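# Six arms set a framed panel onto sawhorses

## Task

Put the framed panel down so it rests on the sawhorses. The arm feet, in metres, with heading in degrees counter-clockwise from +x, are: arm1 x=-0.40 y=+1.01 z=+0.85 facing -86; arm2 x=+0.32 y=+0.99 z=+0.88 facing -90; arm3 x=-0.31 y=-1.00 z=+0.89 facing +92; arm4 x=+0.41 y=-1.02 z=+0.85 facing +83; arm5 x=+1.48 y=+0.05 z=+0.57 facing +176; arm6 x=-1.48 y=-0.06 z=+0.50 facing +4. At the end every gripper must have released the panel and every arm must be moved away; the panel has to stay on the sawhorses by itself, not because a robot is still holding it.

## Robot and tools

Setup: six identical i2rt Big YAM arms (arm1 to arm6), each with six revolute joints, a two-finger gripper and a wrist camera (armN_cam_wrist). A fixed room camera, cam_high, watches the whole scene. When joints 1 and 6 are at 0 and the hand is level and forward, the wrist camera rides on top of the hand looking toward the fingertips. Reach is roughly 1.0 m from the joint 1 axis. The session may have a second scene with its own task, given by finished_scene's result.

Frames: one shared scene frame, origin on the floor, +z up, units metres. Foot positions and headings are listed in the task. The hand point is midway between the fingertips; its z axis runs along the fingers and the fingers open along its y axis. Nothing in the output prints the foot poses, so any Cartesian reasoning is done by you from the listed mounts and the URDF.

execute_actions: argument actions is a list holding zero or one action. The action is an object keyed by arm name; each arm entry holds joints, an object of absolute joint targets (not offsets) in the arm's own joint space. Keys and ranges: joint1_rad -2.879 to 2.879 (base yaw; positive is counter-clockwise seen from above; at 0 the arm extends along its foot's heading); joint2_rad 0 to 3.141 (shoulder; 0 has the upper arm pointing back roughly level, increasing lifts it up then forward); joint3_rad 0 to 3.019 (elbow; 0 is fully folded, increasing opens); joint4_rad -1.692 to 1.57 (hand pitch; positive tips fingers up); joint5_rad -1.57 to 1.57 (hand sideways; positive toward the arm's right); joint6_rad -2.094 to 2.094 (hand roll; positive clockwise seen from behind the hand); gripper_m 0 to 0.093, fingertip gap in metres. Arm joints are radians. Any subset of keys and arms may appear; all named motions start together and finish independently, each action capped at 15 s. Omitted joints or arms may still be driving toward earlier targets. An unknown key or out-of-range number rejects the whole call and nothing moves. cameras is an optional list of camera names (or "all"); omitted or null means all, [] means none; the pictures line gives the image order. An empty actions list just reports state and images.

wait: seconds, 0 to 10; no new commands, the scene keeps running, returns state and images. zoom_image: camera name plus region [x0, y0, x1, y1] in pixels of that camera's latest full image, top-left origin, at most 504 by 504. read_manual: optional section "licences"; only returns licence text. finished_scene: scene number (1 or 2); irreversible, reports success and starts the next scene.

Results: joint_positions per arm; joint torques per arm joint (drive output with per-arm offset, scale and noise, nonzero even unloaded, so a weak contact signal). joint_status per commanded joint: done tolerances are ±0.045, ±0.14, ±0.09, ±0.055, ±0.03, ±0.035 rad for joints 1 to 6 and ±0.003 m for the gripper. off_target means it stopped short and may still be pushing. contact_stop or time_out means it now holds where it stopped, except that a timed-out joint may keep a target up to 0.375, 0.375, 0.113, 0.225, 0.075, 0.3 rad (joints 1 to 6) away and continue pushing; on_its_own lists such uncommanded behaviour, where held at is the target, not the position. Sending the reported position relieves the push; a tiny change may not move a joint, and a joint carrying load can sag. "joint command not followed" (often with a cause line) means the self/inter-arm collision guard blocked that arm's joint targets (shown as not_followed); its gripper command still runs, and the blocked targets may be retried later on their own. If a result reports a stop, the remaining execute_actions, wait and finished_scene calls in that same reply are skipped.

Hazards: arms do not stop on contact and can push hard. A hard squeeze between two robots fails and ends the run; hard hits may too. The collision guard can be late and ignores fingers, gripper housings and wrist cameras, so plan clearances yourself. Joints move at different speeds, so paths between postures can swing wide. Sustained effort heats motors (also while you think): MOTOR HOT appears from 85 °C; at 100 °C the arm and gripper go limp and drop, reported as OVER-TEMPERATURE FAULT, with limit_stop_at_motor_heat on unfinished keys (resend targets after cooling). Heat partly carries into the next scene. Gripper force is about 50 to 62 N per pad. Loose objects may get brief random shoves. Do not drop the panel, slam it, or push anything off the work area or to the floor. Robots keep holding the last command while you think, and do not wait for one another. Finish with grippers open and arms withdrawn, the panel resting freely, before calling finished_scene.

Each tool is called by a JSON object that holds its "fn" and its "kwargs".

## Session

{"fn": "execute_actions", "kwargs": {"actions": []}}

Scene clock: 0.00 s.
Joint torques (N m, as the arm reports them, + toward a larger angle): no reading
arm1.joint_positions: joint1_rad=+0.125 joint2_rad=+0.609 joint3_rad=+1.436 joint4_rad=-1.362 joint5_rad=-0.001 joint6_rad=-0.310 gripper_m=+0.094
arm1.joint_status: not commanded
arm1.hand: x=-0.3524 y=+0.7950 z=+1.4104 quat_wxyz=(-0.325, -0.435, -0.753, +0.372) (m; scene frame)
arm2.joint_positions: joint1_rad=-0.138 joint2_rad=+0.604 joint3_rad=+1.450 joint4_rad=-1.390 joint5_rad=+0.257 joint6_rad=+0.381 gripper_m=+0.094
arm2.joint_status: not commanded
arm2.hand: x=+0.2432 y=+0.7826 z=+1.4378 quat_wxyz=(-0.309, -0.782, -0.381, +0.385) (m; scene frame)
arm3.joint_positions: joint1_rad=-0.219 joint2_rad=+0.470 joint3_rad=+1.418 joint4_rad=-1.294 joint5_rad=-0.020 joint6_rad=+0.000 gripper_m=+0.094
arm3.joint_status: not commanded
arm3.hand: x=-0.2714 y=-0.8281 z=+1.4738 quat_wxyz=(-0.430, +0.527, -0.630, -0.375) (m; scene frame)
arm4.joint_positions: joint1_rad=-0.167 joint2_rad=+0.612 joint3_rad=+1.466 joint4_rad=-1.183 joint5_rad=+0.301 joint6_rad=+0.393 gripper_m=+0.095
arm4.joint_status: not commanded
arm4.hand: x=+0.5146 y=-0.8179 z=+1.4634 quat_wxyz=(-0.479, +0.271, -0.760, -0.347) (m; scene frame)
arm5.joint_positions: joint1_rad=-0.141 joint2_rad=+0.661 joint3_rad=+1.328 joint4_rad=-1.201 joint5_rad=-0.136 joint6_rad=+0.129 gripper_m=+0.094
arm5.joint_status: not commanded
arm5.hand: x=+1.2020 y=+0.0875 z=+1.0945 quat_wxyz=(+0.040, +0.859, -0.118, -0.497) (m; scene frame)
arm6.joint_positions: joint1_rad=-0.081 joint2_rad=+0.489 joint3_rad=+1.372 joint4_rad=-1.258 joint5_rad=+0.143 joint6_rad=+0.038 gripper_m=+0.095
arm6.joint_status: not commanded
arm6.hand: x=-1.2900 y=-0.0814 z=+1.0800 quat_wxyz=(-0.565, -0.059, -0.821, +0.055) (m; scene frame)
pictures: arm1_cam_wrist, arm2_cam_wrist, arm3_cam_wrist, arm4_cam_wrist, arm5_cam_wrist, arm6_cam_wrist, cam_high
Images, in order (width x height): arm1_cam_wrist 616x616, arm2_cam_wrist 616x616, arm3_cam_wrist 616x616, arm4_cam_wrist 616x616, arm5_cam_wrist 616x616, arm6_cam_wrist 616x616, cam_high 504x504.

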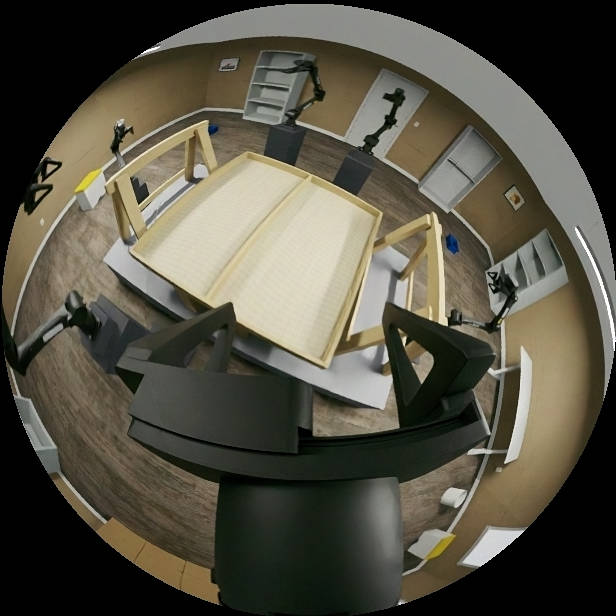

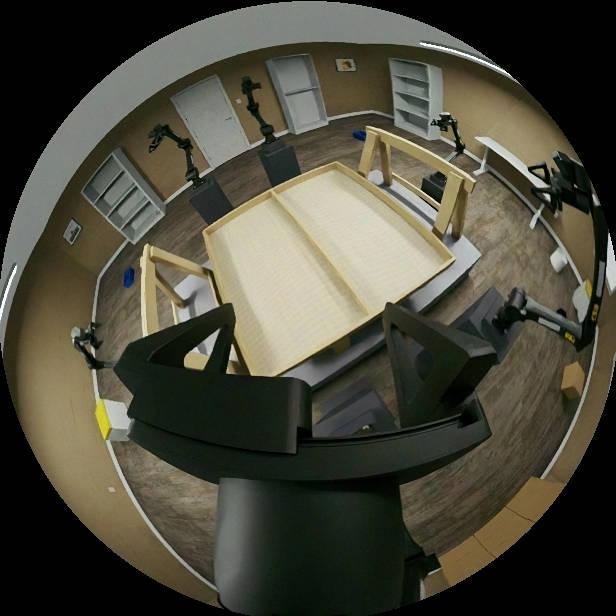

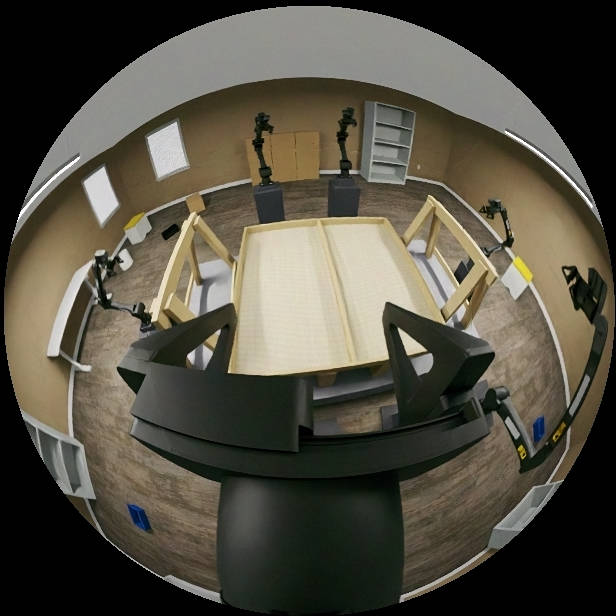

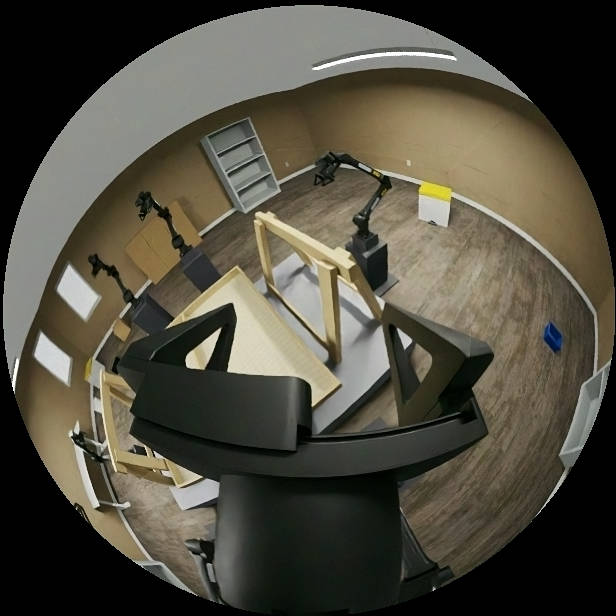

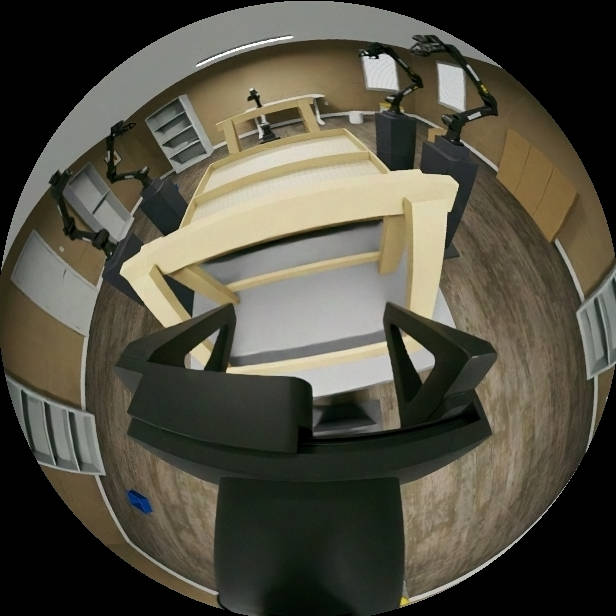

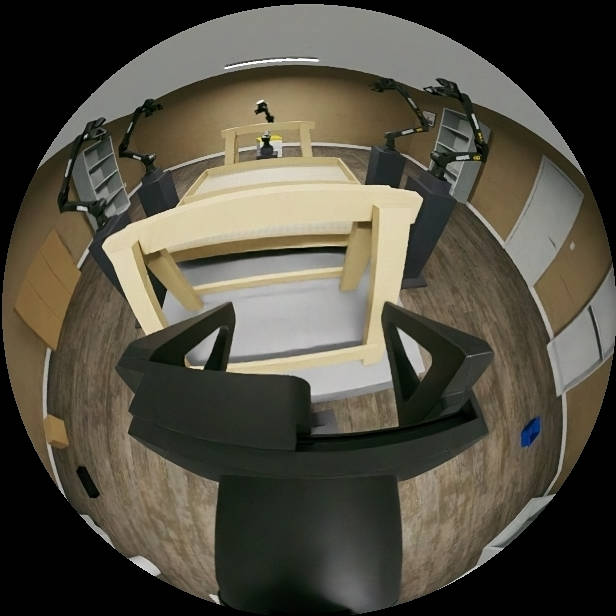

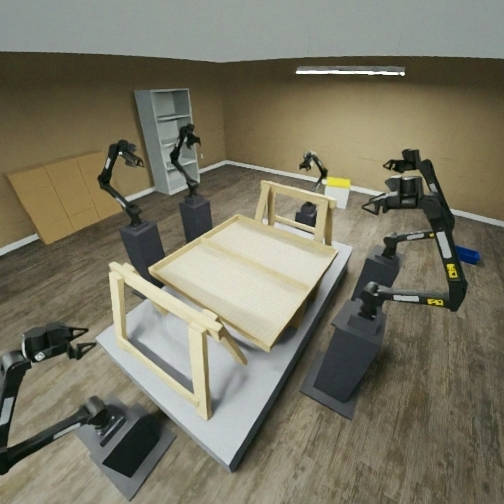

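{"fn": "zoom_image", "kwargs": {"camera": "cam_high", "region": [80, 160, 400, 480]}}

{"fn": "zoom_image", "kwargs": {"camera": "arm6_cam_wrist", "region": [80, 100, 480, 400]}}

Region (80, 160, 400, 480) of cam_high's 504x504 image, scaled by 1.575, with more detail than that image has.

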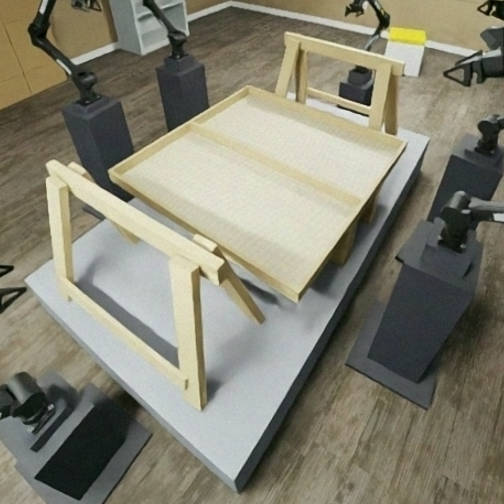

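Region (80, 100, 480, 400) of arm6_cam_wrist's 616x616 image, scaled by 1.260, with more detail than that image has; it fills the top 378 rows of this view, and the rest is white.

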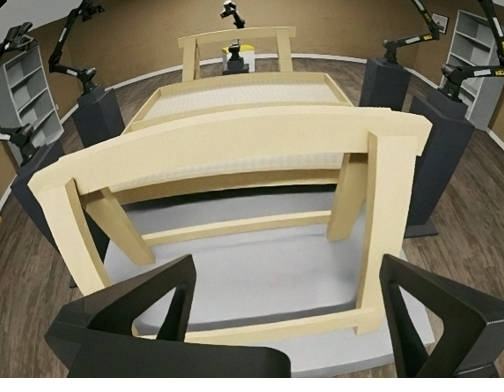

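{"fn": "execute_actions", "kwargs": {"actions": [{"arm1":{"joints":{"joint1_rad":-0.07,"joint2_rad":1.67,"joint3_rad":1.105,"joint4_rad":-1.006,"joint5_rad":0,"joint6_rad":1.57}},"arm2":{"joints":{"joint1_rad":0,"joint2_rad":1.67,"joint3_rad":1.105,"joint4_rad":-1.006,"joint5_rad":0,"joint6_rad":-1.57}},"arm3":{"joints":{"joint1_rad":-0.035,"joint2_rad":1.67,"joint3_rad":1.105,"joint4_rad":-1.006,"joint5_rad":0,"joint6_rad":-1.57}},"arm4":{"joints":{"joint1_rad":0.122,"joint2_rad":1.67,"joint3_rad":1.105,"joint4_rad":-1.006,"joint5_rad":0,"joint6_rad":1.57}},"arm5":{"joints":{"joint1_rad":0.07,"joint2_rad":0.05,"joint3_rad":0.05,"joint4_rad":0,"joint5_rad":0,"joint6_rad":0}},"arm6":{"joints":{"joint1_rad":-0.07,"joint2_rad":0.05,"joint3_rad":0.05,"joint4_rad":0,"joint5_rad":0,"joint6_rad":0}}}]}}

Scene clock: 31.77 s.
Joint torques (N m, as the arm reports them, + toward a larger angle): arm1=[ -1.47 -16.14   8.62   0.68   0.25   0.14] | arm2=[  1.57 -12.35   7.16   0.2   -0.28  -0.17] | arm3=[  0.87 -14.31   5.63   1.34  -0.04  -0.1 ] | arm4=[ -1.3  -12.43   8.17   1.13   0.2    0.29] | arm5=[ 0.8   3.61 13.17  2.67  0.13 -0.06] | arm6=[ 0.53  3.03 12.25  3.61 -0.17 -0.21]
arm1.joint_positions: joint1_rad=-0.067 joint2_rad=+1.662 joint3_rad=+1.098 joint4_rad=-1.015 joint5_rad=-0.001 joint6_rad=+1.561 gripper_m=+0.094
arm1.joint_status: all done
arm1.hand: x=-0.3995 y=+0.5651 z=+0.9043 quat_wxyz=(+0.003, -1.000, -0.010, +0.007) (m; scene frame)
arm2.joint_positions: joint1_rad=-0.004 joint2_rad=+1.673 joint3_rad=+1.091 joint4_rad=-1.015 joint5_rad=+0.003 joint6_rad=-1.559 gripper_m=+0.094
arm2.joint_status: all done
arm2.hand: x=+0.3124 y=+0.5490 z=+0.9158 quat_wxyz=(+0.001, -0.009, -1.000, -0.021) (m; scene frame)
arm3.joint_positions: joint1_rad=-0.046 joint2_rad=+1.674 joint3_rad=+1.113 joint4_rad=-1.021 joint5_rad=-0.002 joint6_rad=-1.559 gripper_m=+0.094
arm3.joint_status: all done
arm3.hand: x=-0.3018 y=-0.5508 z=+0.9331 quat_wxyz=(+0.010, +1.000, -0.011, -0.008) (m; scene frame)
arm4.joint_positions: joint1_rad=+0.118 joint2_rad=+1.660 joint3_rad=+1.096 joint4_rad=-1.014 joint5_rad=+0.002 joint6_rad=+1.553 gripper_m=+0.095
arm4.joint_status: all done
arm4.hand: x=+0.4071 y=-0.5761 z=+0.8999 quat_wxyz=(-0.006, +0.010, -1.000, +0.002) (m; scene frame)
arm5.joint_positions: joint1_rad=+0.065 joint2_rad=+0.065 joint3_rad=+0.042 joint4_rad=-0.025 joint5_rad=-0.003 joint6_rad=+0.010 gripper_m=+0.094
arm5.joint_status: all done
arm5.hand: x=+1.1992 y=+0.0516 z=+0.7682 quat_wxyz=(+0.003, +0.724, -0.009, -0.690) (m; scene frame)
arm6.joint_positions: joint1_rad=-0.079 joint2_rad=+0.050 joint3_rad=+0.035 joint4_rad=-0.031 joint5_rad=+0.002 joint6_rad=+0.015 gripper_m=+0.095
arm6.joint_status: all done
arm6.hand: x=-1.2016 y=-0.0610 z=+0.7062 quat_wxyz=(-0.693, -0.007, -0.721, +0.002) (m; scene frame)
pictures: arm1_cam_wrist, arm2_cam_wrist, arm3_cam_wrist, arm4_cam_wrist, arm5_cam_wrist, arm6_cam_wrist, cam_high
Images, in order (width x height): arm1_cam_wrist 616x616, arm2_cam_wrist 616x616, arm3_cam_wrist 616x616, arm4_cam_wrist 616x616, arm5_cam_wrist 616x616, arm6_cam_wrist 616x616, cam_high 504x504.

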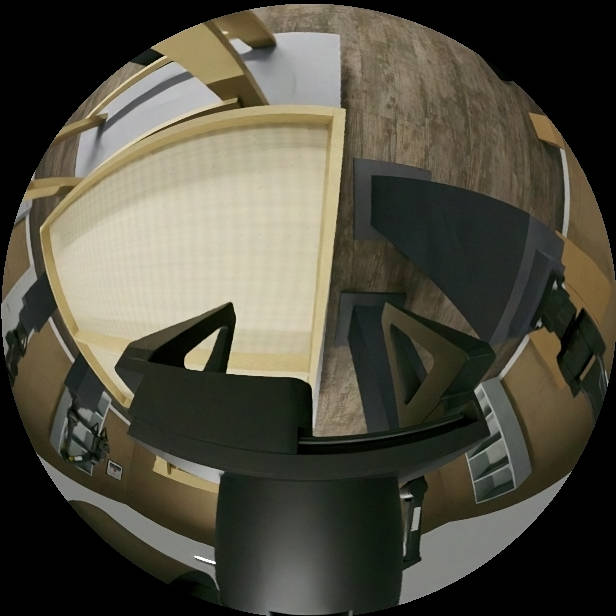

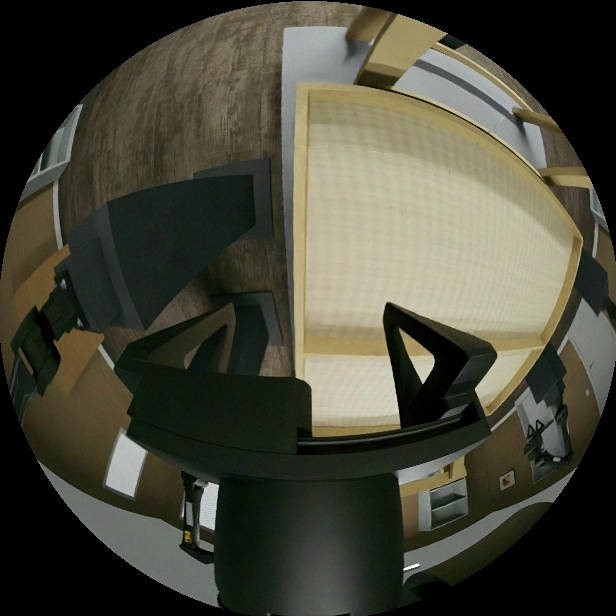

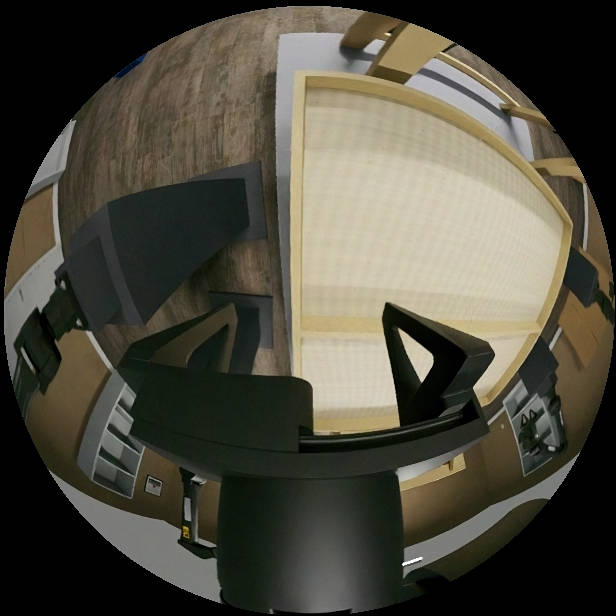

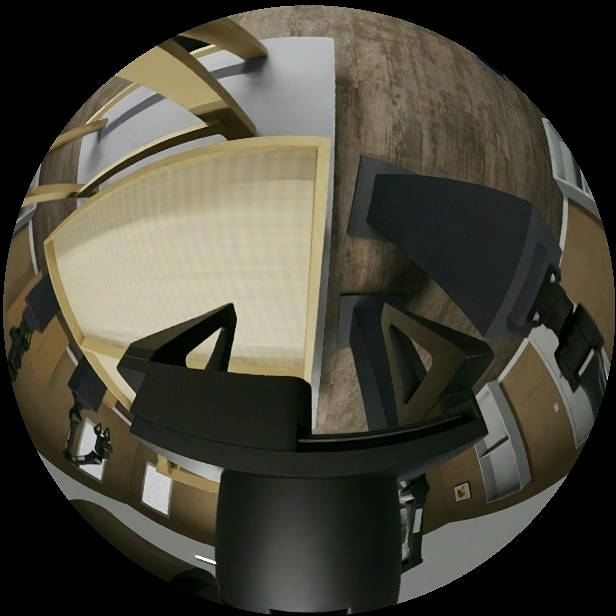

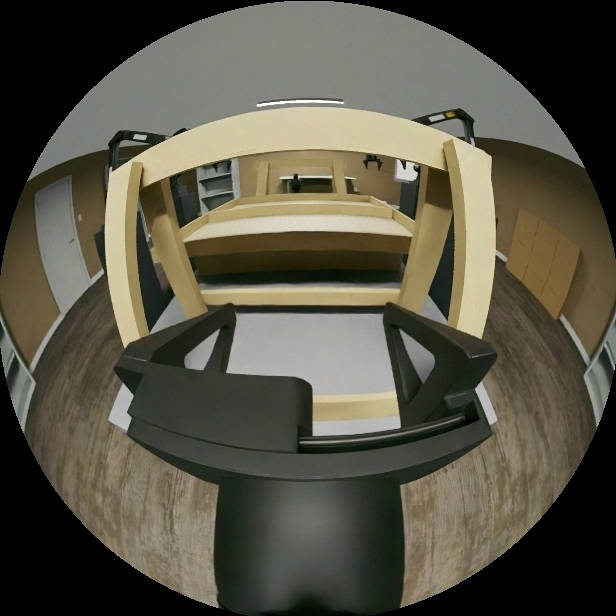

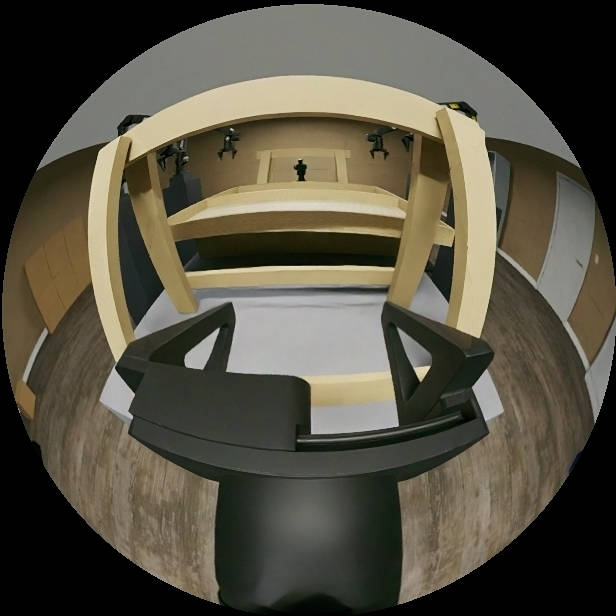

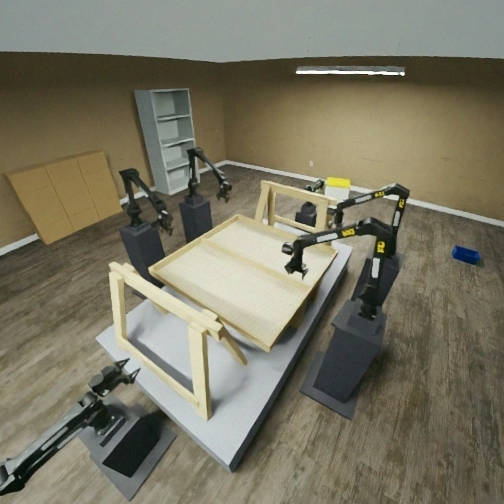

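{"fn": "execute_actions", "kwargs": {"actions": [{"arm1":{"joints":{"joint2_rad":2.006,"joint3_rad":0.865,"joint4_rad":-0.415}},"arm2":{"joints":{"joint2_rad":2.104,"joint3_rad":0.92,"joint4_rad":-0.365}},"arm3":{"joints":{"joint2_rad":2.139,"joint3_rad":0.935,"joint4_rad":-0.355}},"arm4":{"joints":{"joint2_rad":2.036,"joint3_rad":0.935,"joint4_rad":-0.455}}}]}}

Scene clock: 61.87 s.
Joint torques (N m, as the arm reports them, + toward a larger angle): arm1=[ -1.84 -17.08   4.93   0.73   0.27   0.12] | arm2=[  1.57 -14.52   3.39   0.23  -0.26  -0.16] | arm3=[  0.78 -15.96   2.54   1.38  -0.04  -0.1 ] | arm4=[ -1.46 -15.28   4.62   1.29   0.19   0.31] | arm5=[ 1.08  2.89 13.13  2.72  0.09 -0.03] | arm6=[ 0.45  2.97 12.27  3.58 -0.17 -0.22]
arm1.joint_positions: joint1_rad=-0.067 joint2_rad=+2.005 joint3_rad=+0.853 joint4_rad=-0.424 joint5_rad=-0.001 joint6_rad=+1.563 gripper_m=+0.094
arm1.joint_status: all done
arm1.hand: x=-0.4032 y=+0.6130 z=+0.7032 quat_wxyz=(+0.002, -1.000, -0.009, +0.007) (m; scene frame)
arm2.joint_positions: joint1_rad=-0.004 joint2_rad=+2.126 joint3_rad=+0.909 joint4_rad=-0.375 joint5_rad=+0.002 joint6_rad=-1.560 gripper_m=+0.094
arm2.joint_status: all done
arm2.hand: x=+0.3129 y=+0.5865 z=+0.6845 quat_wxyz=(+0.001, -0.009, -1.000, -0.018) (m; scene frame)
arm3.joint_positions: joint1_rad=-0.046 joint2_rad=+2.146 joint3_rad=+0.933 joint4_rad=-0.370 joint5_rad=-0.002 joint6_rad=-1.559 gripper_m=+0.094
arm3.joint_status: all done
arm3.hand: x=-0.3055 y=-0.5863 z=+0.6901 quat_wxyz=(+0.011, +1.000, -0.011, -0.008) (m; scene frame)
arm4.joint_positions: joint1_rad=+0.118 joint2_rad=+2.053 joint3_rad=+0.926 joint4_rad=-0.467 joint5_rad=+0.002 joint6_rad=+1.554 gripper_m=+0.095
arm4.joint_status: all done
arm4.hand: x=+0.4093 y=-0.6037 z=+0.6918 quat_wxyz=(-0.006, +0.010, -1.000, +0.010) (m; scene frame)
arm5.joint_positions: joint1_rad=+0.065 joint2_rad=+0.065 joint3_rad=+0.042 joint4_rad=-0.025 joint5_rad=-0.003 joint6_rad=+0.010 gripper_m=+0.094
arm5.joint_status: not commanded
arm5.hand: x=+1.1992 y=+0.0516 z=+0.7682 quat_wxyz=(+0.003, +0.724, -0.009, -0.690) (m; scene frame)
arm6.joint_positions: joint1_rad=-0.079 joint2_rad=+0.050 joint3_rad=+0.035 joint4_rad=-0.031 joint5_rad=+0.002 joint6_rad=+0.015 gripper_m=+0.095
arm6.joint_status: not commanded
arm6.hand: x=-1.2016 y=-0.0610 z=+0.7062 quat_wxyz=(-0.693, -0.007, -0.721, +0.002) (m; scene frame)
pictures: arm1_cam_wrist, arm2_cam_wrist, arm3_cam_wrist, arm4_cam_wrist, arm5_cam_wrist, arm6_cam_wrist, cam_high
Images, in order (width x height): arm1_cam_wrist 616x616, arm2_cam_wrist 616x616, arm3_cam_wrist 616x616, arm4_cam_wrist 616x616, arm5_cam_wrist 616x616, arm6_cam_wrist 616x616, cam_high 504x504.

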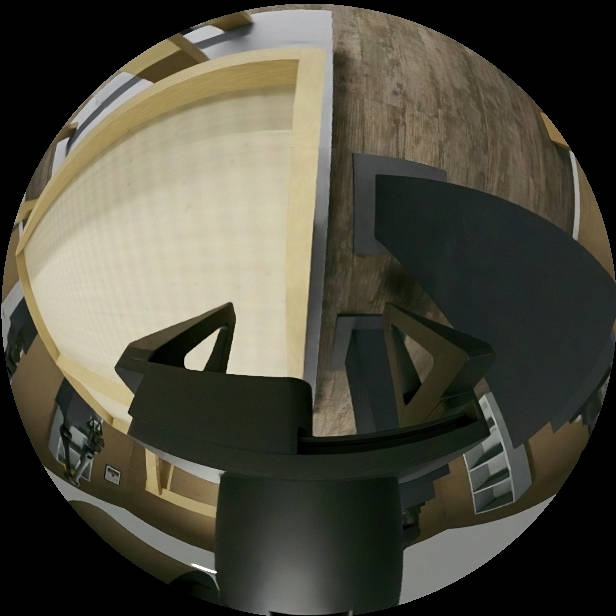

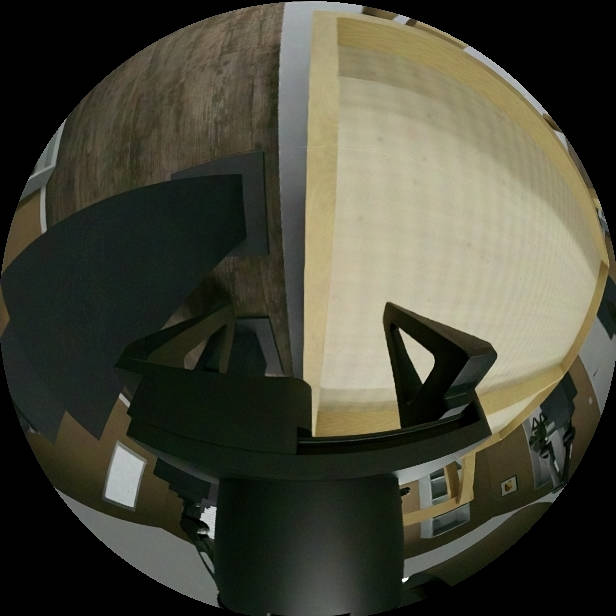

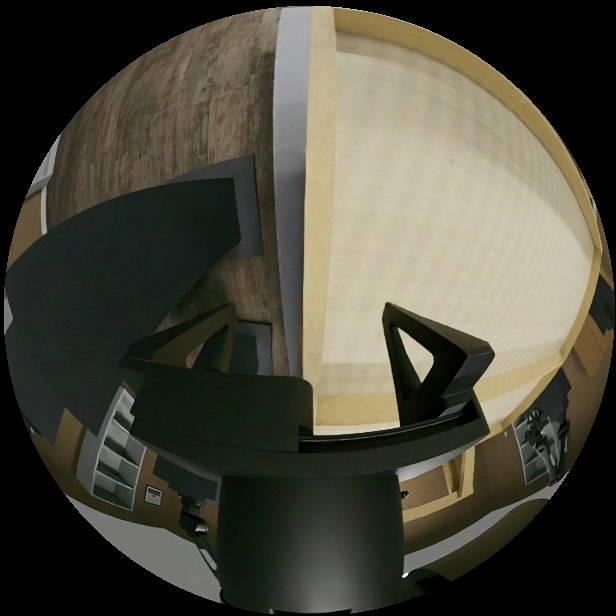

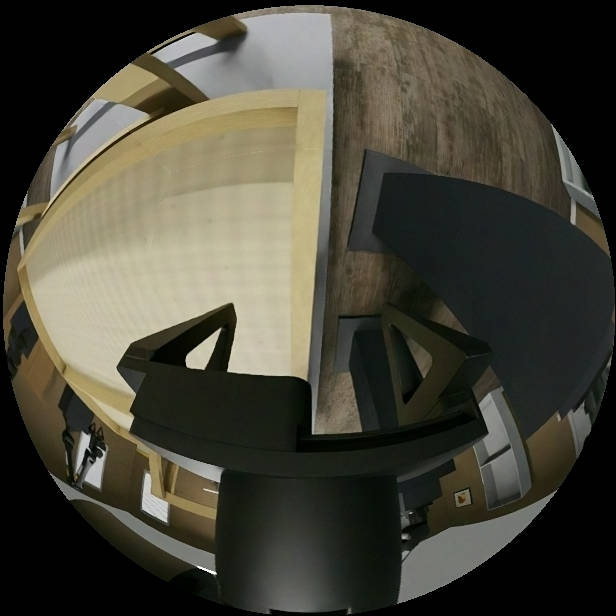

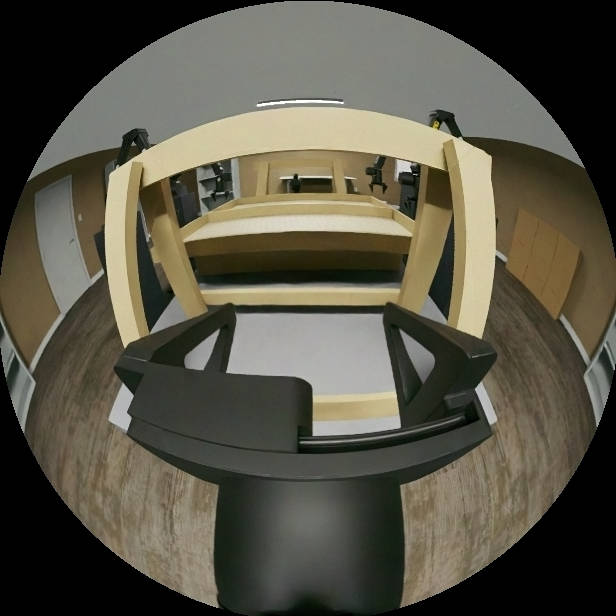

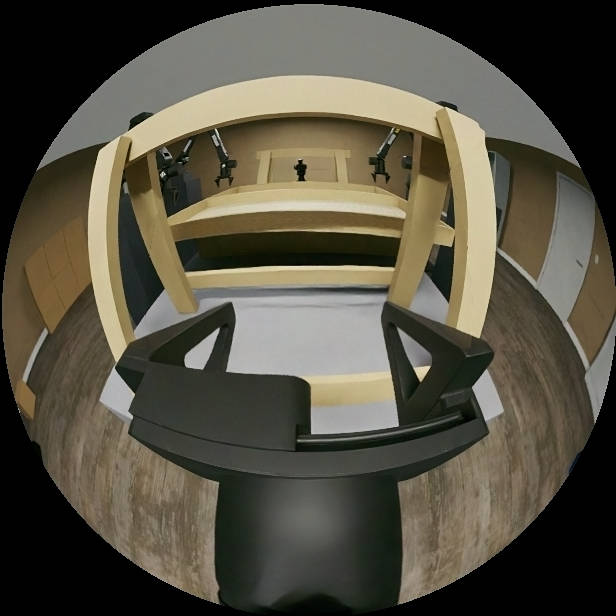

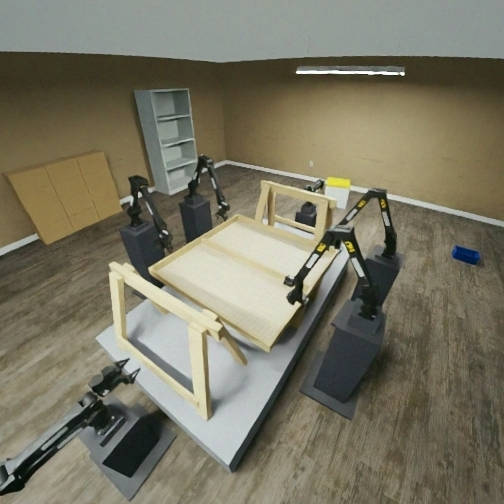

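{"fn": "execute_actions", "kwargs": {"actions": [{"arm1":{"joints":{"joint2_rad":2.303,"joint3_rad":0.957,"joint4_rad":-0.21}},"arm2":{"joints":{"joint2_rad":2.344,"joint3_rad":1.015,"joint4_rad":-0.22}},"arm3":{"joints":{"joint2_rad":2.391,"joint3_rad":1.039,"joint4_rad":-0.207}},"arm4":{"joints":{"joint2_rad":2.287,"joint3_rad":1.003,"joint4_rad":-0.272}}}], "cameras": ["arm1_cam_wrist","arm2_cam_wrist","arm3_cam_wrist","arm4_cam_wrist","arm6_cam_wrist"]}}

Scene clock: 80.60 s.
Joint torques (N m, as the arm reports them, + toward a larger angle): arm1=[-1.76 -7.37  2.69  1.98  0.27  0.1 ] | arm2=[ 1.55 -7.71  2.14  1.05 -0.22 -0.14] | arm3=[ 0.91 -7.5   2.73  2.5  -0.05 -0.08] | arm4=[-1.06 -8.82  3.12  1.74  0.16  0.27] | arm5=[ 0.59  3.21 13.08  2.68  0.14 -0.05] | arm6=[ 0.37  3.12 12.26  3.57 -0.18 -0.2 ]
arm1.joint_positions: joint1_rad=-0.067 joint2_rad=+2.173 joint3_rad=+0.971 joint4_rad=-0.243 joint5_rad=-0.001 joint6_rad=+1.564 gripper_m=+0.094
arm1.joint_status: all done
arm1.hand: x=-0.4034 y=+0.5489 z=+0.6568 quat_wxyz=(-0.063, -0.998, -0.009, +0.007) (m; scene frame)
arm2.joint_positions: joint1_rad=-0.004 joint2_rad=+2.248 joint3_rad=+1.023 joint4_rad=-0.244 joint5_rad=+0.002 joint6_rad=-1.561 gripper_m=+0.094
arm2.joint_status: all done
arm2.hand: x=+0.3126 y=+0.5268 z=+0.6502 quat_wxyz=(+0.001, -0.008, -0.999, +0.044) (m; scene frame)
arm3.joint_positions: joint1_rad=-0.046 joint2_rad=+2.273 joint3_rad=+1.034 joint4_rad=-0.248 joint5_rad=-0.002 joint6_rad=-1.560 gripper_m=+0.094
arm3.joint_status: all done
arm3.hand: x=-0.3054 y=-0.5388 z=+0.6517 quat_wxyz=(-0.037, +0.999, -0.011, -0.008) (m; scene frame)
arm4.joint_positions: joint1_rad=+0.118 joint2_rad=+2.196 joint3_rad=+1.010 joint4_rad=-0.295 joint5_rad=+0.002 joint6_rad=+1.555 gripper_m=+0.094
arm4.joint_status: all done
arm4.hand: x=+0.4096 y=-0.5557 z=+0.6471 quat_wxyz=(-0.006, +0.010, -0.999, -0.046) (m; scene frame)
arm5.joint_positions: joint1_rad=+0.065 joint2_rad=+0.065 joint3_rad=+0.042 joint4_rad=-0.025 joint5_rad=-0.003 joint6_rad=+0.010 gripper_m=+0.094
arm5.joint_status: not commanded
arm5.hand: x=+1.1992 y=+0.0516 z=+0.7682 quat_wxyz=(+0.003, +0.724, -0.009, -0.690) (m; scene frame)
arm6.joint_positions: joint1_rad=-0.079 joint2_rad=+0.050 joint3_rad=+0.035 joint4_rad=-0.031 joint5_rad=+0.002 joint6_rad=+0.015 gripper_m=+0.095
arm6.joint_status: not commanded
arm6.hand: x=-1.2016 y=-0.0610 z=+0.7062 quat_wxyz=(-0.693, -0.007, -0.721, +0.002) (m; scene frame)
pictures: arm1_cam_wrist, arm2_cam_wrist, arm3_cam_wrist, arm4_cam_wrist, arm6_cam_wrist
Images, in order (width x height): arm1_cam_wrist 616x616, arm2_cam_wrist 616x616, arm3_cam_wrist 616x616, arm4_cam_wrist 616x616, arm6_cam_wrist 616x616.

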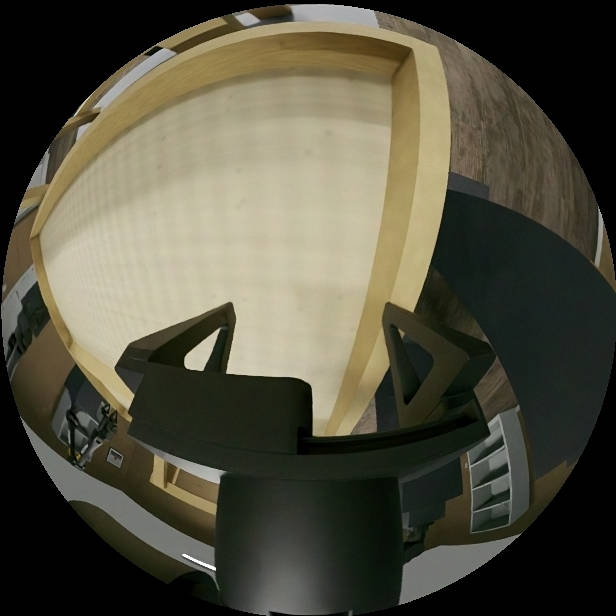

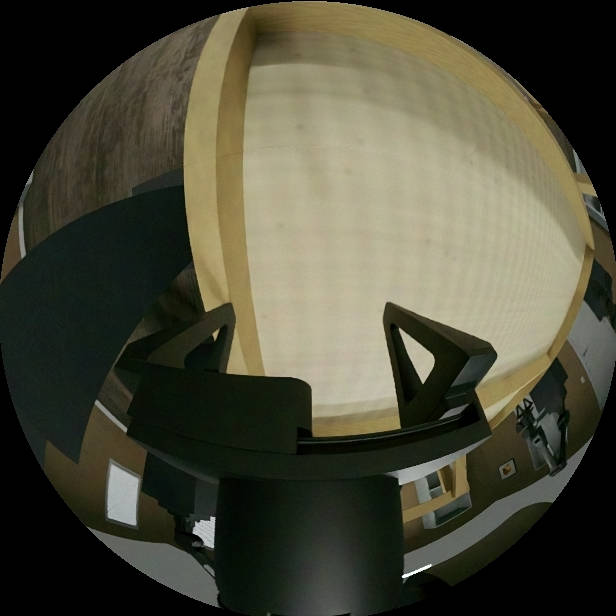

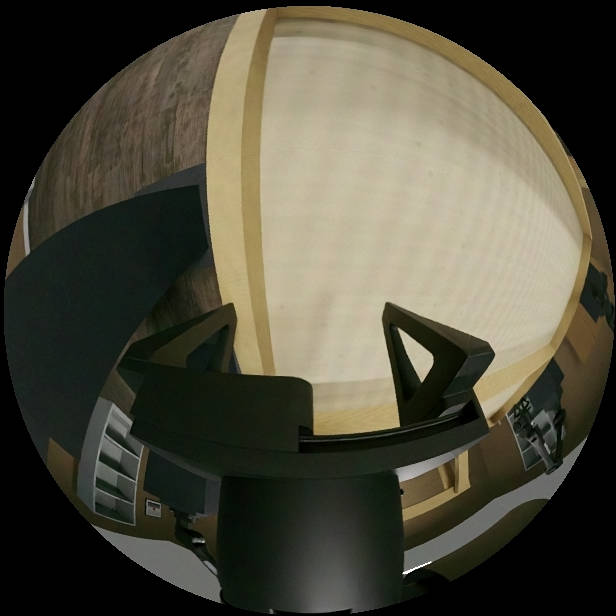

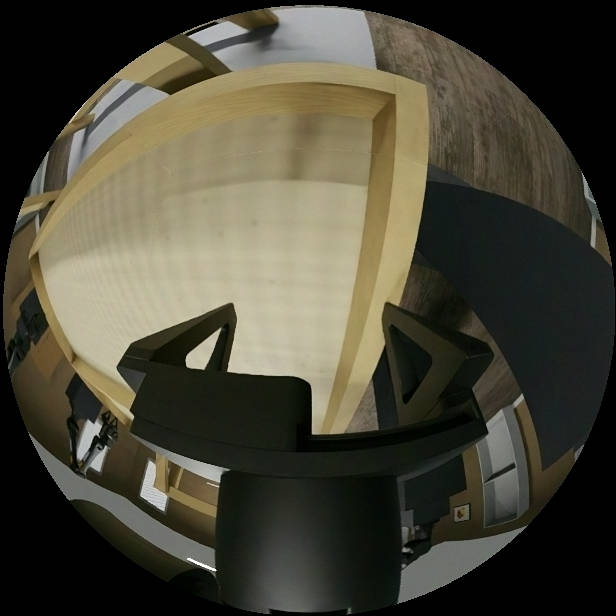

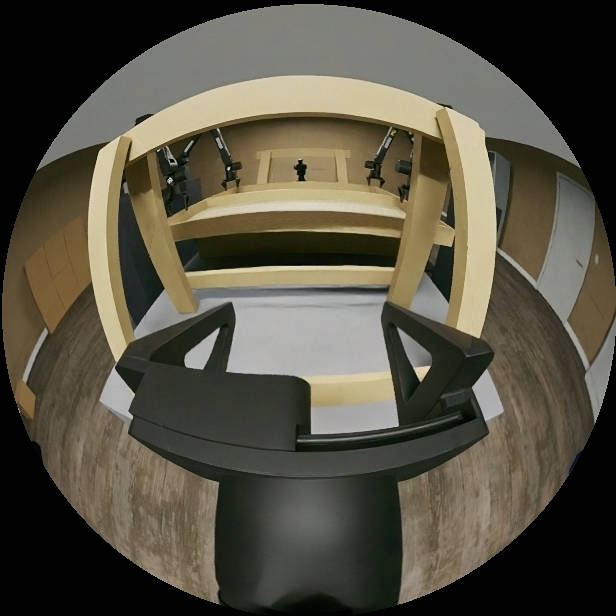

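{"fn": "execute_actions", "kwargs": {"actions": [{"arm1":{"joints":{"joint2_rad":2.095,"joint3_rad":0.89,"joint4_rad":-0.355}},"arm2":{"joints":{"joint2_rad":2.16,"joint3_rad":0.94,"joint4_rad":-0.33}},"arm3":{"joints":{"joint2_rad":2.2,"joint3_rad":0.96,"joint4_rad":-0.32}},"arm4":{"joints":{"joint2_rad":2.1,"joint3_rad":0.95,"joint4_rad":-0.41}}}], "cameras": []}}

{"fn": "execute_actions", "kwargs": {"actions": [{"arm1":{"joints":{"joint2_rad":2.17,"joint3_rad":0.91,"joint4_rad":-0.305}},"arm2":{"joints":{"joint2_rad":2.225,"joint3_rad":0.965,"joint4_rad":-0.295}},"arm3":{"joints":{"joint2_rad":2.265,"joint3_rad":0.985,"joint4_rad":-0.283}},"arm4":{"joints":{"joint2_rad":2.165,"joint3_rad":0.967,"joint4_rad":-0.365}}}], "cameras": []}}

{"fn": "execute_actions", "kwargs": {"actions": [{"arm1":{"joints":{"joint2_rad":2.24,"joint3_rad":0.933,"joint4_rad":-0.257}},"arm2":{"joints":{"joint2_rad":2.285,"joint3_rad":0.99,"joint4_rad":-0.257}},"arm3":{"joints":{"joint2_rad":2.33,"joint3_rad":1.012,"joint4_rad":-0.245}},"arm4":{"joints":{"joint2_rad":2.227,"joint3_rad":0.985,"joint4_rad":-0.318}}}], "cameras": []}}

{"fn": "execute_actions", "kwargs": {"actions": [{"arm1":{"joints":{"joint2_rad":2.303,"joint3_rad":0.957,"joint4_rad":-0.21}},"arm2":{"joints":{"joint2_rad":2.344,"joint3_rad":1.015,"joint4_rad":-0.22}},"arm3":{"joints":{"joint2_rad":2.391,"joint3_rad":1.039,"joint4_rad":-0.207}},"arm4":{"joints":{"joint2_rad":2.287,"joint3_rad":1.003,"joint4_rad":-0.272}}}], "cameras": ["arm1_cam_wrist","arm2_cam_wrist","arm3_cam_wrist","arm4_cam_wrist"]}}

Scene clock: 99.90 s.
Joint torques (N m, as the arm reports them, + toward a larger angle): arm1=[ -1.67 -17.33   4.26   0.29   0.26   0.12] | arm2=[  1.58 -14.3    3.41  -0.15  -0.23  -0.15] | arm3=[  0.83 -15.63   2.62   0.54  -0.04  -0.08] | arm4=[ -1.49 -15.19   4.43   0.7    0.19   0.27] | arm5=[ 0.8   2.94 13.23  2.79  0.1  -0.06] | arm6=[ 0.46  3.17 12.25  3.61 -0.17 -0.22]
arm1.joint_positions: joint1_rad=-0.067 joint2_rad=+2.090 joint3_rad=+0.879 joint4_rad=-0.352 joint5_rad=-0.001 joint6_rad=+1.564 gripper_m=+0.094
arm1.joint_status: all done
arm1.hand: x=-0.4037 y=+0.6048 z=+0.6749 quat_wxyz=(-0.004, -1.000, -0.009, +0.007) (m; scene frame)
arm2.joint_positions: joint1_rad=-0.004 joint2_rad=+2.172 joint3_rad=+0.926 joint4_rad=-0.328 joint5_rad=+0.002 joint6_rad=-1.561 gripper_m=+0.094
arm2.joint_status: all done
arm2.hand: x=+0.3129 y=+0.5801 z=+0.6682 quat_wxyz=(+0.001, -0.008, -1.000, -0.009) (m; scene frame)
arm3.joint_positions: joint1_rad=-0.046 joint2_rad=+2.199 joint3_rad=+0.954 joint4_rad=-0.311 joint5_rad=-0.002 joint6_rad=-1.560 gripper_m=+0.094
arm3.joint_status: all done
arm3.hand: x=-0.3056 y=-0.5768 z=+0.6717 quat_wxyz=(-0.003, +1.000, -0.011, -0.008) (m; scene frame)
arm4.joint_positions: joint1_rad=+0.118 joint2_rad=+2.111 joint3_rad=+0.940 joint4_rad=-0.403 joint5_rad=+0.002 joint6_rad=+1.555 gripper_m=+0.094
arm4.joint_status: all done
arm4.hand: x=+0.4095 y=-0.5970 z=+0.6707 quat_wxyz=(-0.006, +0.009, -1.000, +0.001) (m; scene frame)
arm5.joint_positions: joint1_rad=+0.065 joint2_rad=+0.065 joint3_rad=+0.042 joint4_rad=-0.025 joint5_rad=-0.003 joint6_rad=+0.010 gripper_m=+0.094
arm5.joint_status: not commanded
arm5.hand: x=+1.1992 y=+0.0516 z=+0.7682 quat_wxyz=(+0.003, +0.724, -0.009, -0.690) (m; scene frame)
arm6.joint_positions: joint1_rad=-0.079 joint2_rad=+0.050 joint3_rad=+0.035 joint4_rad=-0.031 joint5_rad=+0.002 joint6_rad=+0.015 gripper_m=+0.095
arm6.joint_status: not commanded
arm6.hand: x=-1.2016 y=-0.0610 z=+0.7062 quat_wxyz=(-0.693, -0.007, -0.721, +0.002) (m; scene frame)
pictures: none
No camera images: the call's "cameras" was empty. Leave "cameras" out to get every camera's image.

Scene clock: 100.73 s.
Joint torques (N m, as the arm reports them, + toward a larger angle): arm1=[ -1.73 -16.98   3.77   0.66   0.25   0.13] | arm2=[  1.57 -13.78   3.07   0.2   -0.23  -0.14] | arm3=[  0.82 -15.35   2.93   1.26  -0.05  -0.09] | arm4=[ -1.21 -13.36   5.17   1.34   0.16   0.27] | arm5=[ 0.74  3.29 13.    2.7   0.11 -0.06] | arm6=[ 0.5   3.01 12.26  3.58 -0.18 -0.21]
arm1.joint_positions: joint1_rad=-0.067 joint2_rad=+2.155 joint3_rad=+0.902 joint4_rad=-0.313 joint5_rad=-0.001 joint6_rad=+1.564 gripper_m=+0.094
arm1.joint_status: all done
arm1.hand: x=-0.4040 y=+0.6022 z=+0.6527 quat_wxyz=(-0.003, -1.000, -0.009, +0.007) (m; scene frame)
arm2.joint_positions: joint1_rad=-0.004 joint2_rad=+2.222 joint3_rad=+0.953 joint4_rad=-0.302 joint5_rad=+0.002 joint6_rad=-1.561 gripper_m=+0.094
arm2.joint_status: all done
arm2.hand: x=+0.3129 y=+0.5745 z=+0.6519 quat_wxyz=(+0.001, -0.008, -1.000, -0.007) (m; scene frame)
arm3.joint_positions: joint1_rad=-0.046 joint2_rad=+2.261 joint3_rad=+0.967 joint4_rad=-0.297 joint5_rad=-0.002 joint6_rad=-1.560 gripper_m=+0.094
arm3.joint_status: all done
arm3.hand: x=-0.3060 y=-0.5871 z=+0.6485 quat_wxyz=(+0.014, +1.000, -0.011, -0.008) (m; scene frame)
arm4.joint_positions: joint1_rad=+0.118 joint2_rad=+2.146 joint3_rad=+0.947 joint4_rad=-0.376 joint5_rad=+0.002 joint6_rad=+1.555 gripper_m=+0.094
arm4.joint_status: all done
arm4.hand: x=+0.4096 y=-0.5971 z=+0.6577 quat_wxyz=(-0.006, +0.009, -1.000, +0.001) (m; scene frame)
arm5.joint_positions: joint1_rad=+0.065 joint2_rad=+0.065 joint3_rad=+0.042 joint4_rad=-0.025 joint5_rad=-0.003 joint6_rad=+0.010 gripper_m=+0.094
arm5.joint_status: not commanded
arm5.hand: x=+1.1992 y=+0.0516 z=+0.7682 quat_wxyz=(+0.003, +0.724, -0.009, -0.690) (m; scene frame)
arm6.joint_positions: joint1_rad=-0.079 joint2_rad=+0.050 joint3_rad=+0.035 joint4_rad=-0.031 joint5_rad=+0.002 joint6_rad=+0.015 gripper_m=+0.095
arm6.joint_status: not commanded
arm6.hand: x=-1.2016 y=-0.0610 z=+0.7062 quat_wxyz=(-0.693, -0.007, -0.721, +0.002) (m; scene frame)
pictures: none
No camera images: the call's "cameras" was empty. Leave "cameras" out to get every camera's image.

Scene clock: 101.47 s.
Joint torques (N m, as the arm reports them, + toward a larger angle): arm1=[ -1.49 -17.54   3.14   0.68   0.27   0.11] | arm2=[  1.57 -13.69   2.68   0.17  -0.23  -0.14] | arm3=[  0.81 -15.58   2.39   1.28  -0.04  -0.09] | arm4=[ -1.31 -13.72   4.25   1.1    0.17   0.28] | arm5=[ 0.53  3.13 13.1   2.66  0.13 -0.04] | arm6=[ 0.52  2.99 12.28  3.61 -0.17 -0.22]
arm1.joint_positions: joint1_rad=-0.067 joint2_rad=+2.225 joint3_rad=+0.927 joint4_rad=-0.264 joint5_rad=-0.001 joint6_rad=+1.564 gripper_m=+0.094
arm1.joint_status: all done
arm1.hand: x=-0.4043 y=+0.5989 z=+0.6285 quat_wxyz=(-0.004, -1.000, -0.009, +0.007) (m; scene frame)
arm2.joint_positions: joint1_rad=-0.004 joint2_rad=+2.284 joint3_rad=+0.979 joint4_rad=-0.265 joint5_rad=+0.002 joint6_rad=-1.561 gripper_m=+0.094
arm2.joint_status: all done
arm2.hand: x=+0.3129 y=+0.5719 z=+0.6298 quat_wxyz=(+0.001, -0.008, -1.000, -0.007) (m; scene frame)
arm3.joint_positions: joint1_rad=-0.046 joint2_rad=+2.323 joint3_rad=+1.000 joint4_rad=-0.258 joint5_rad=-0.002 joint6_rad=-1.560 gripper_m=+0.094
arm3.joint_status: all done
arm3.hand: x=-0.3062 y=-0.5810 z=+0.6268 quat_wxyz=(+0.010, +1.000, -0.011, -0.008) (m; scene frame)
arm4.joint_positions: joint1_rad=+0.118 joint2_rad=+2.213 joint3_rad=+0.970 joint4_rad=-0.328 joint5_rad=+0.002 joint6_rad=+1.555 gripper_m=+0.094
arm4.joint_status: all done
arm4.hand: x=+0.4098 y=-0.5932 z=+0.6339 quat_wxyz=(-0.006, +0.009, -1.000, -0.002) (m; scene frame)
arm5.joint_positions: joint1_rad=+0.065 joint2_rad=+0.065 joint3_rad=+0.042 joint4_rad=-0.025 joint5_rad=-0.003 joint6_rad=+0.010 gripper_m=+0.094
arm5.joint_status: not commanded
arm5.hand: x=+1.1992 y=+0.0516 z=+0.7682 quat_wxyz=(+0.003, +0.724, -0.009, -0.690) (m; scene frame)
arm6.joint_positions: joint1_rad=-0.079 joint2_rad=+0.050 joint3_rad=+0.035 joint4_rad=-0.031 joint5_rad=+0.002 joint6_rad=+0.015 gripper_m=+0.095
arm6.joint_status: not commanded
arm6.hand: x=-1.2016 y=-0.0610 z=+0.7062 quat_wxyz=(-0.693, -0.007, -0.721, +0.002) (m; scene frame)
pictures: none
No camera images: the call's "cameras" was empty. Leave "cameras" out to get every camera's image.

Scene clock: 102.20 s.
Joint torques (N m, as the arm reports them, + toward a larger angle): arm1=[ -1.68 -17.6    2.77   0.68   0.27   0.12] | arm2=[  1.57 -14.05   2.33   0.25  -0.23  -0.14] | arm3=[  0.88 -15.85   2.09   1.3   -0.04  -0.09] | arm4=[ -0.81 -14.08   3.96   1.18   0.21   0.25] | arm5=[ 0.56  3.26 13.21  2.64  0.12 -0.05] | arm6=[ 0.39  3.05 12.25  3.61 -0.17 -0.22]
arm1.joint_positions: joint1_rad=-0.067 joint2_rad=+2.287 joint3_rad=+0.951 joint4_rad=-0.218 joint5_rad=-0.001 joint6_rad=+1.564 gripper_m=+0.094
arm1.joint_status: all done
arm1.hand: x=-0.4046 y=+0.5950 z=+0.6069 quat_wxyz=(-0.009, -1.000, -0.009, +0.007) (m; scene frame)
arm2.joint_positions: joint1_rad=-0.004 joint2_rad=+2.343 joint3_rad=+1.006 joint4_rad=-0.228 joint5_rad=+0.002 joint6_rad=-1.561 gripper_m=+0.094
arm2.joint_status: all done
arm2.hand: x=+0.3129 y=+0.5690 z=+0.6089 quat_wxyz=(+0.001, -0.008, -1.000, -0.004) (m; scene frame)
arm3.joint_positions: joint1_rad=-0.046 joint2_rad=+2.385 joint3_rad=+1.028 joint4_rad=-0.220 joint5_rad=-0.002 joint6_rad=-1.560 gripper_m=+0.094
arm3.joint_status: all done
arm3.hand: x=-0.3065 y=-0.5793 z=+0.6043 quat_wxyz=(+0.008, +1.000, -0.011, -0.008) (m; scene frame)
arm4.joint_positions: joint1_rad=+0.118 joint2_rad=+2.272 joint3_rad=+0.990 joint4_rad=-0.283 joint5_rad=+0.002 joint6_rad=+1.555 gripper_m=+0.094
arm4.joint_status: all done
arm4.hand: x=+0.4100 y=-0.5913 z=+0.6122 quat_wxyz=(-0.006, +0.009, -1.000, -0.004) (m; scene frame)
arm5.joint_positions: joint1_rad=+0.065 joint2_rad=+0.065 joint3_rad=+0.042 joint4_rad=-0.025 joint5_rad=-0.003 joint6_rad=+0.010 gripper_m=+0.094
arm5.joint_status: not commanded
arm5.hand: x=+1.1992 y=+0.0516 z=+0.7682 quat_wxyz=(+0.003, +0.724, -0.009, -0.690) (m; scene frame)
arm6.joint_positions: joint1_rad=-0.079 joint2_rad=+0.050 joint3_rad=+0.035 joint4_rad=-0.031 joint5_rad=+0.002 joint6_rad=+0.015 gripper_m=+0.095
arm6.joint_status: not commanded
arm6.hand: x=-1.2016 y=-0.0610 z=+0.7062 quat_wxyz=(-0.693, -0.007, -0.721, +0.002) (m; scene frame)
pictures: arm1_cam_wrist, arm2_cam_wrist, arm3_cam_wrist, arm4_cam_wrist
Images, in order (width x height): arm1_cam_wrist 616x616, arm2_cam_wrist 616x616, arm3_cam_wrist 616x616, arm4_cam_wrist 616x616.

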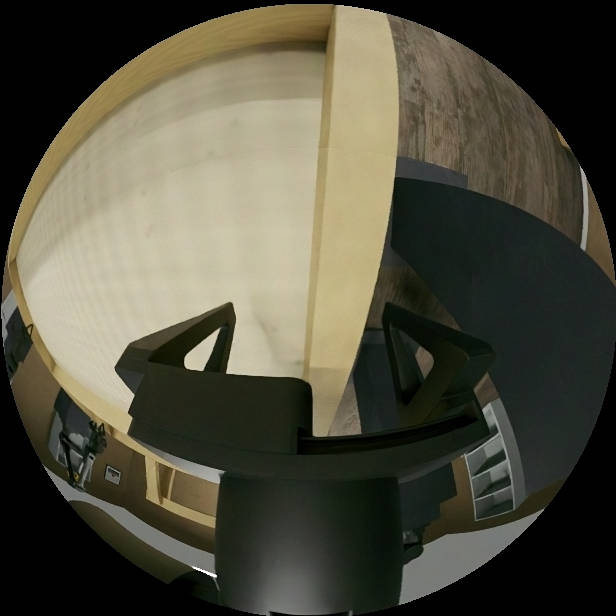

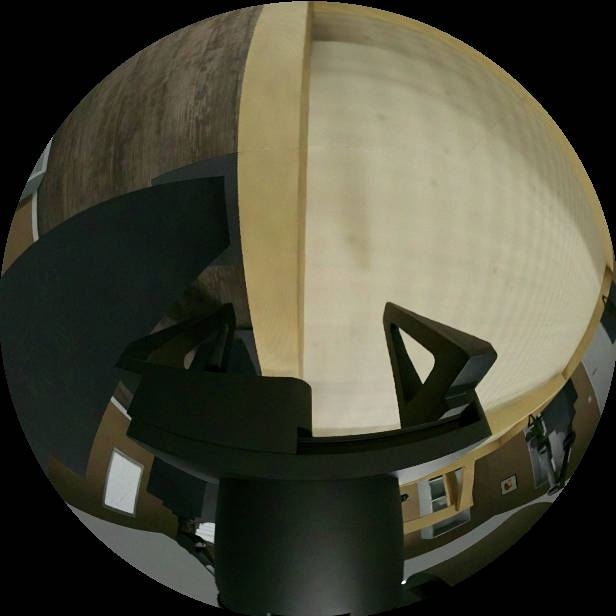

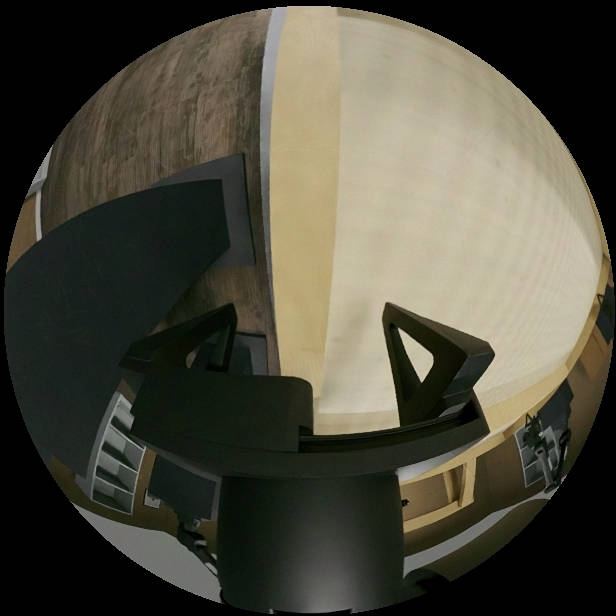

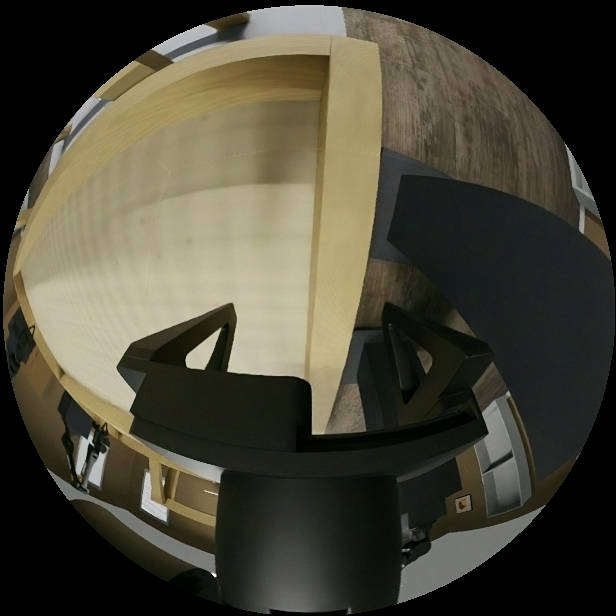

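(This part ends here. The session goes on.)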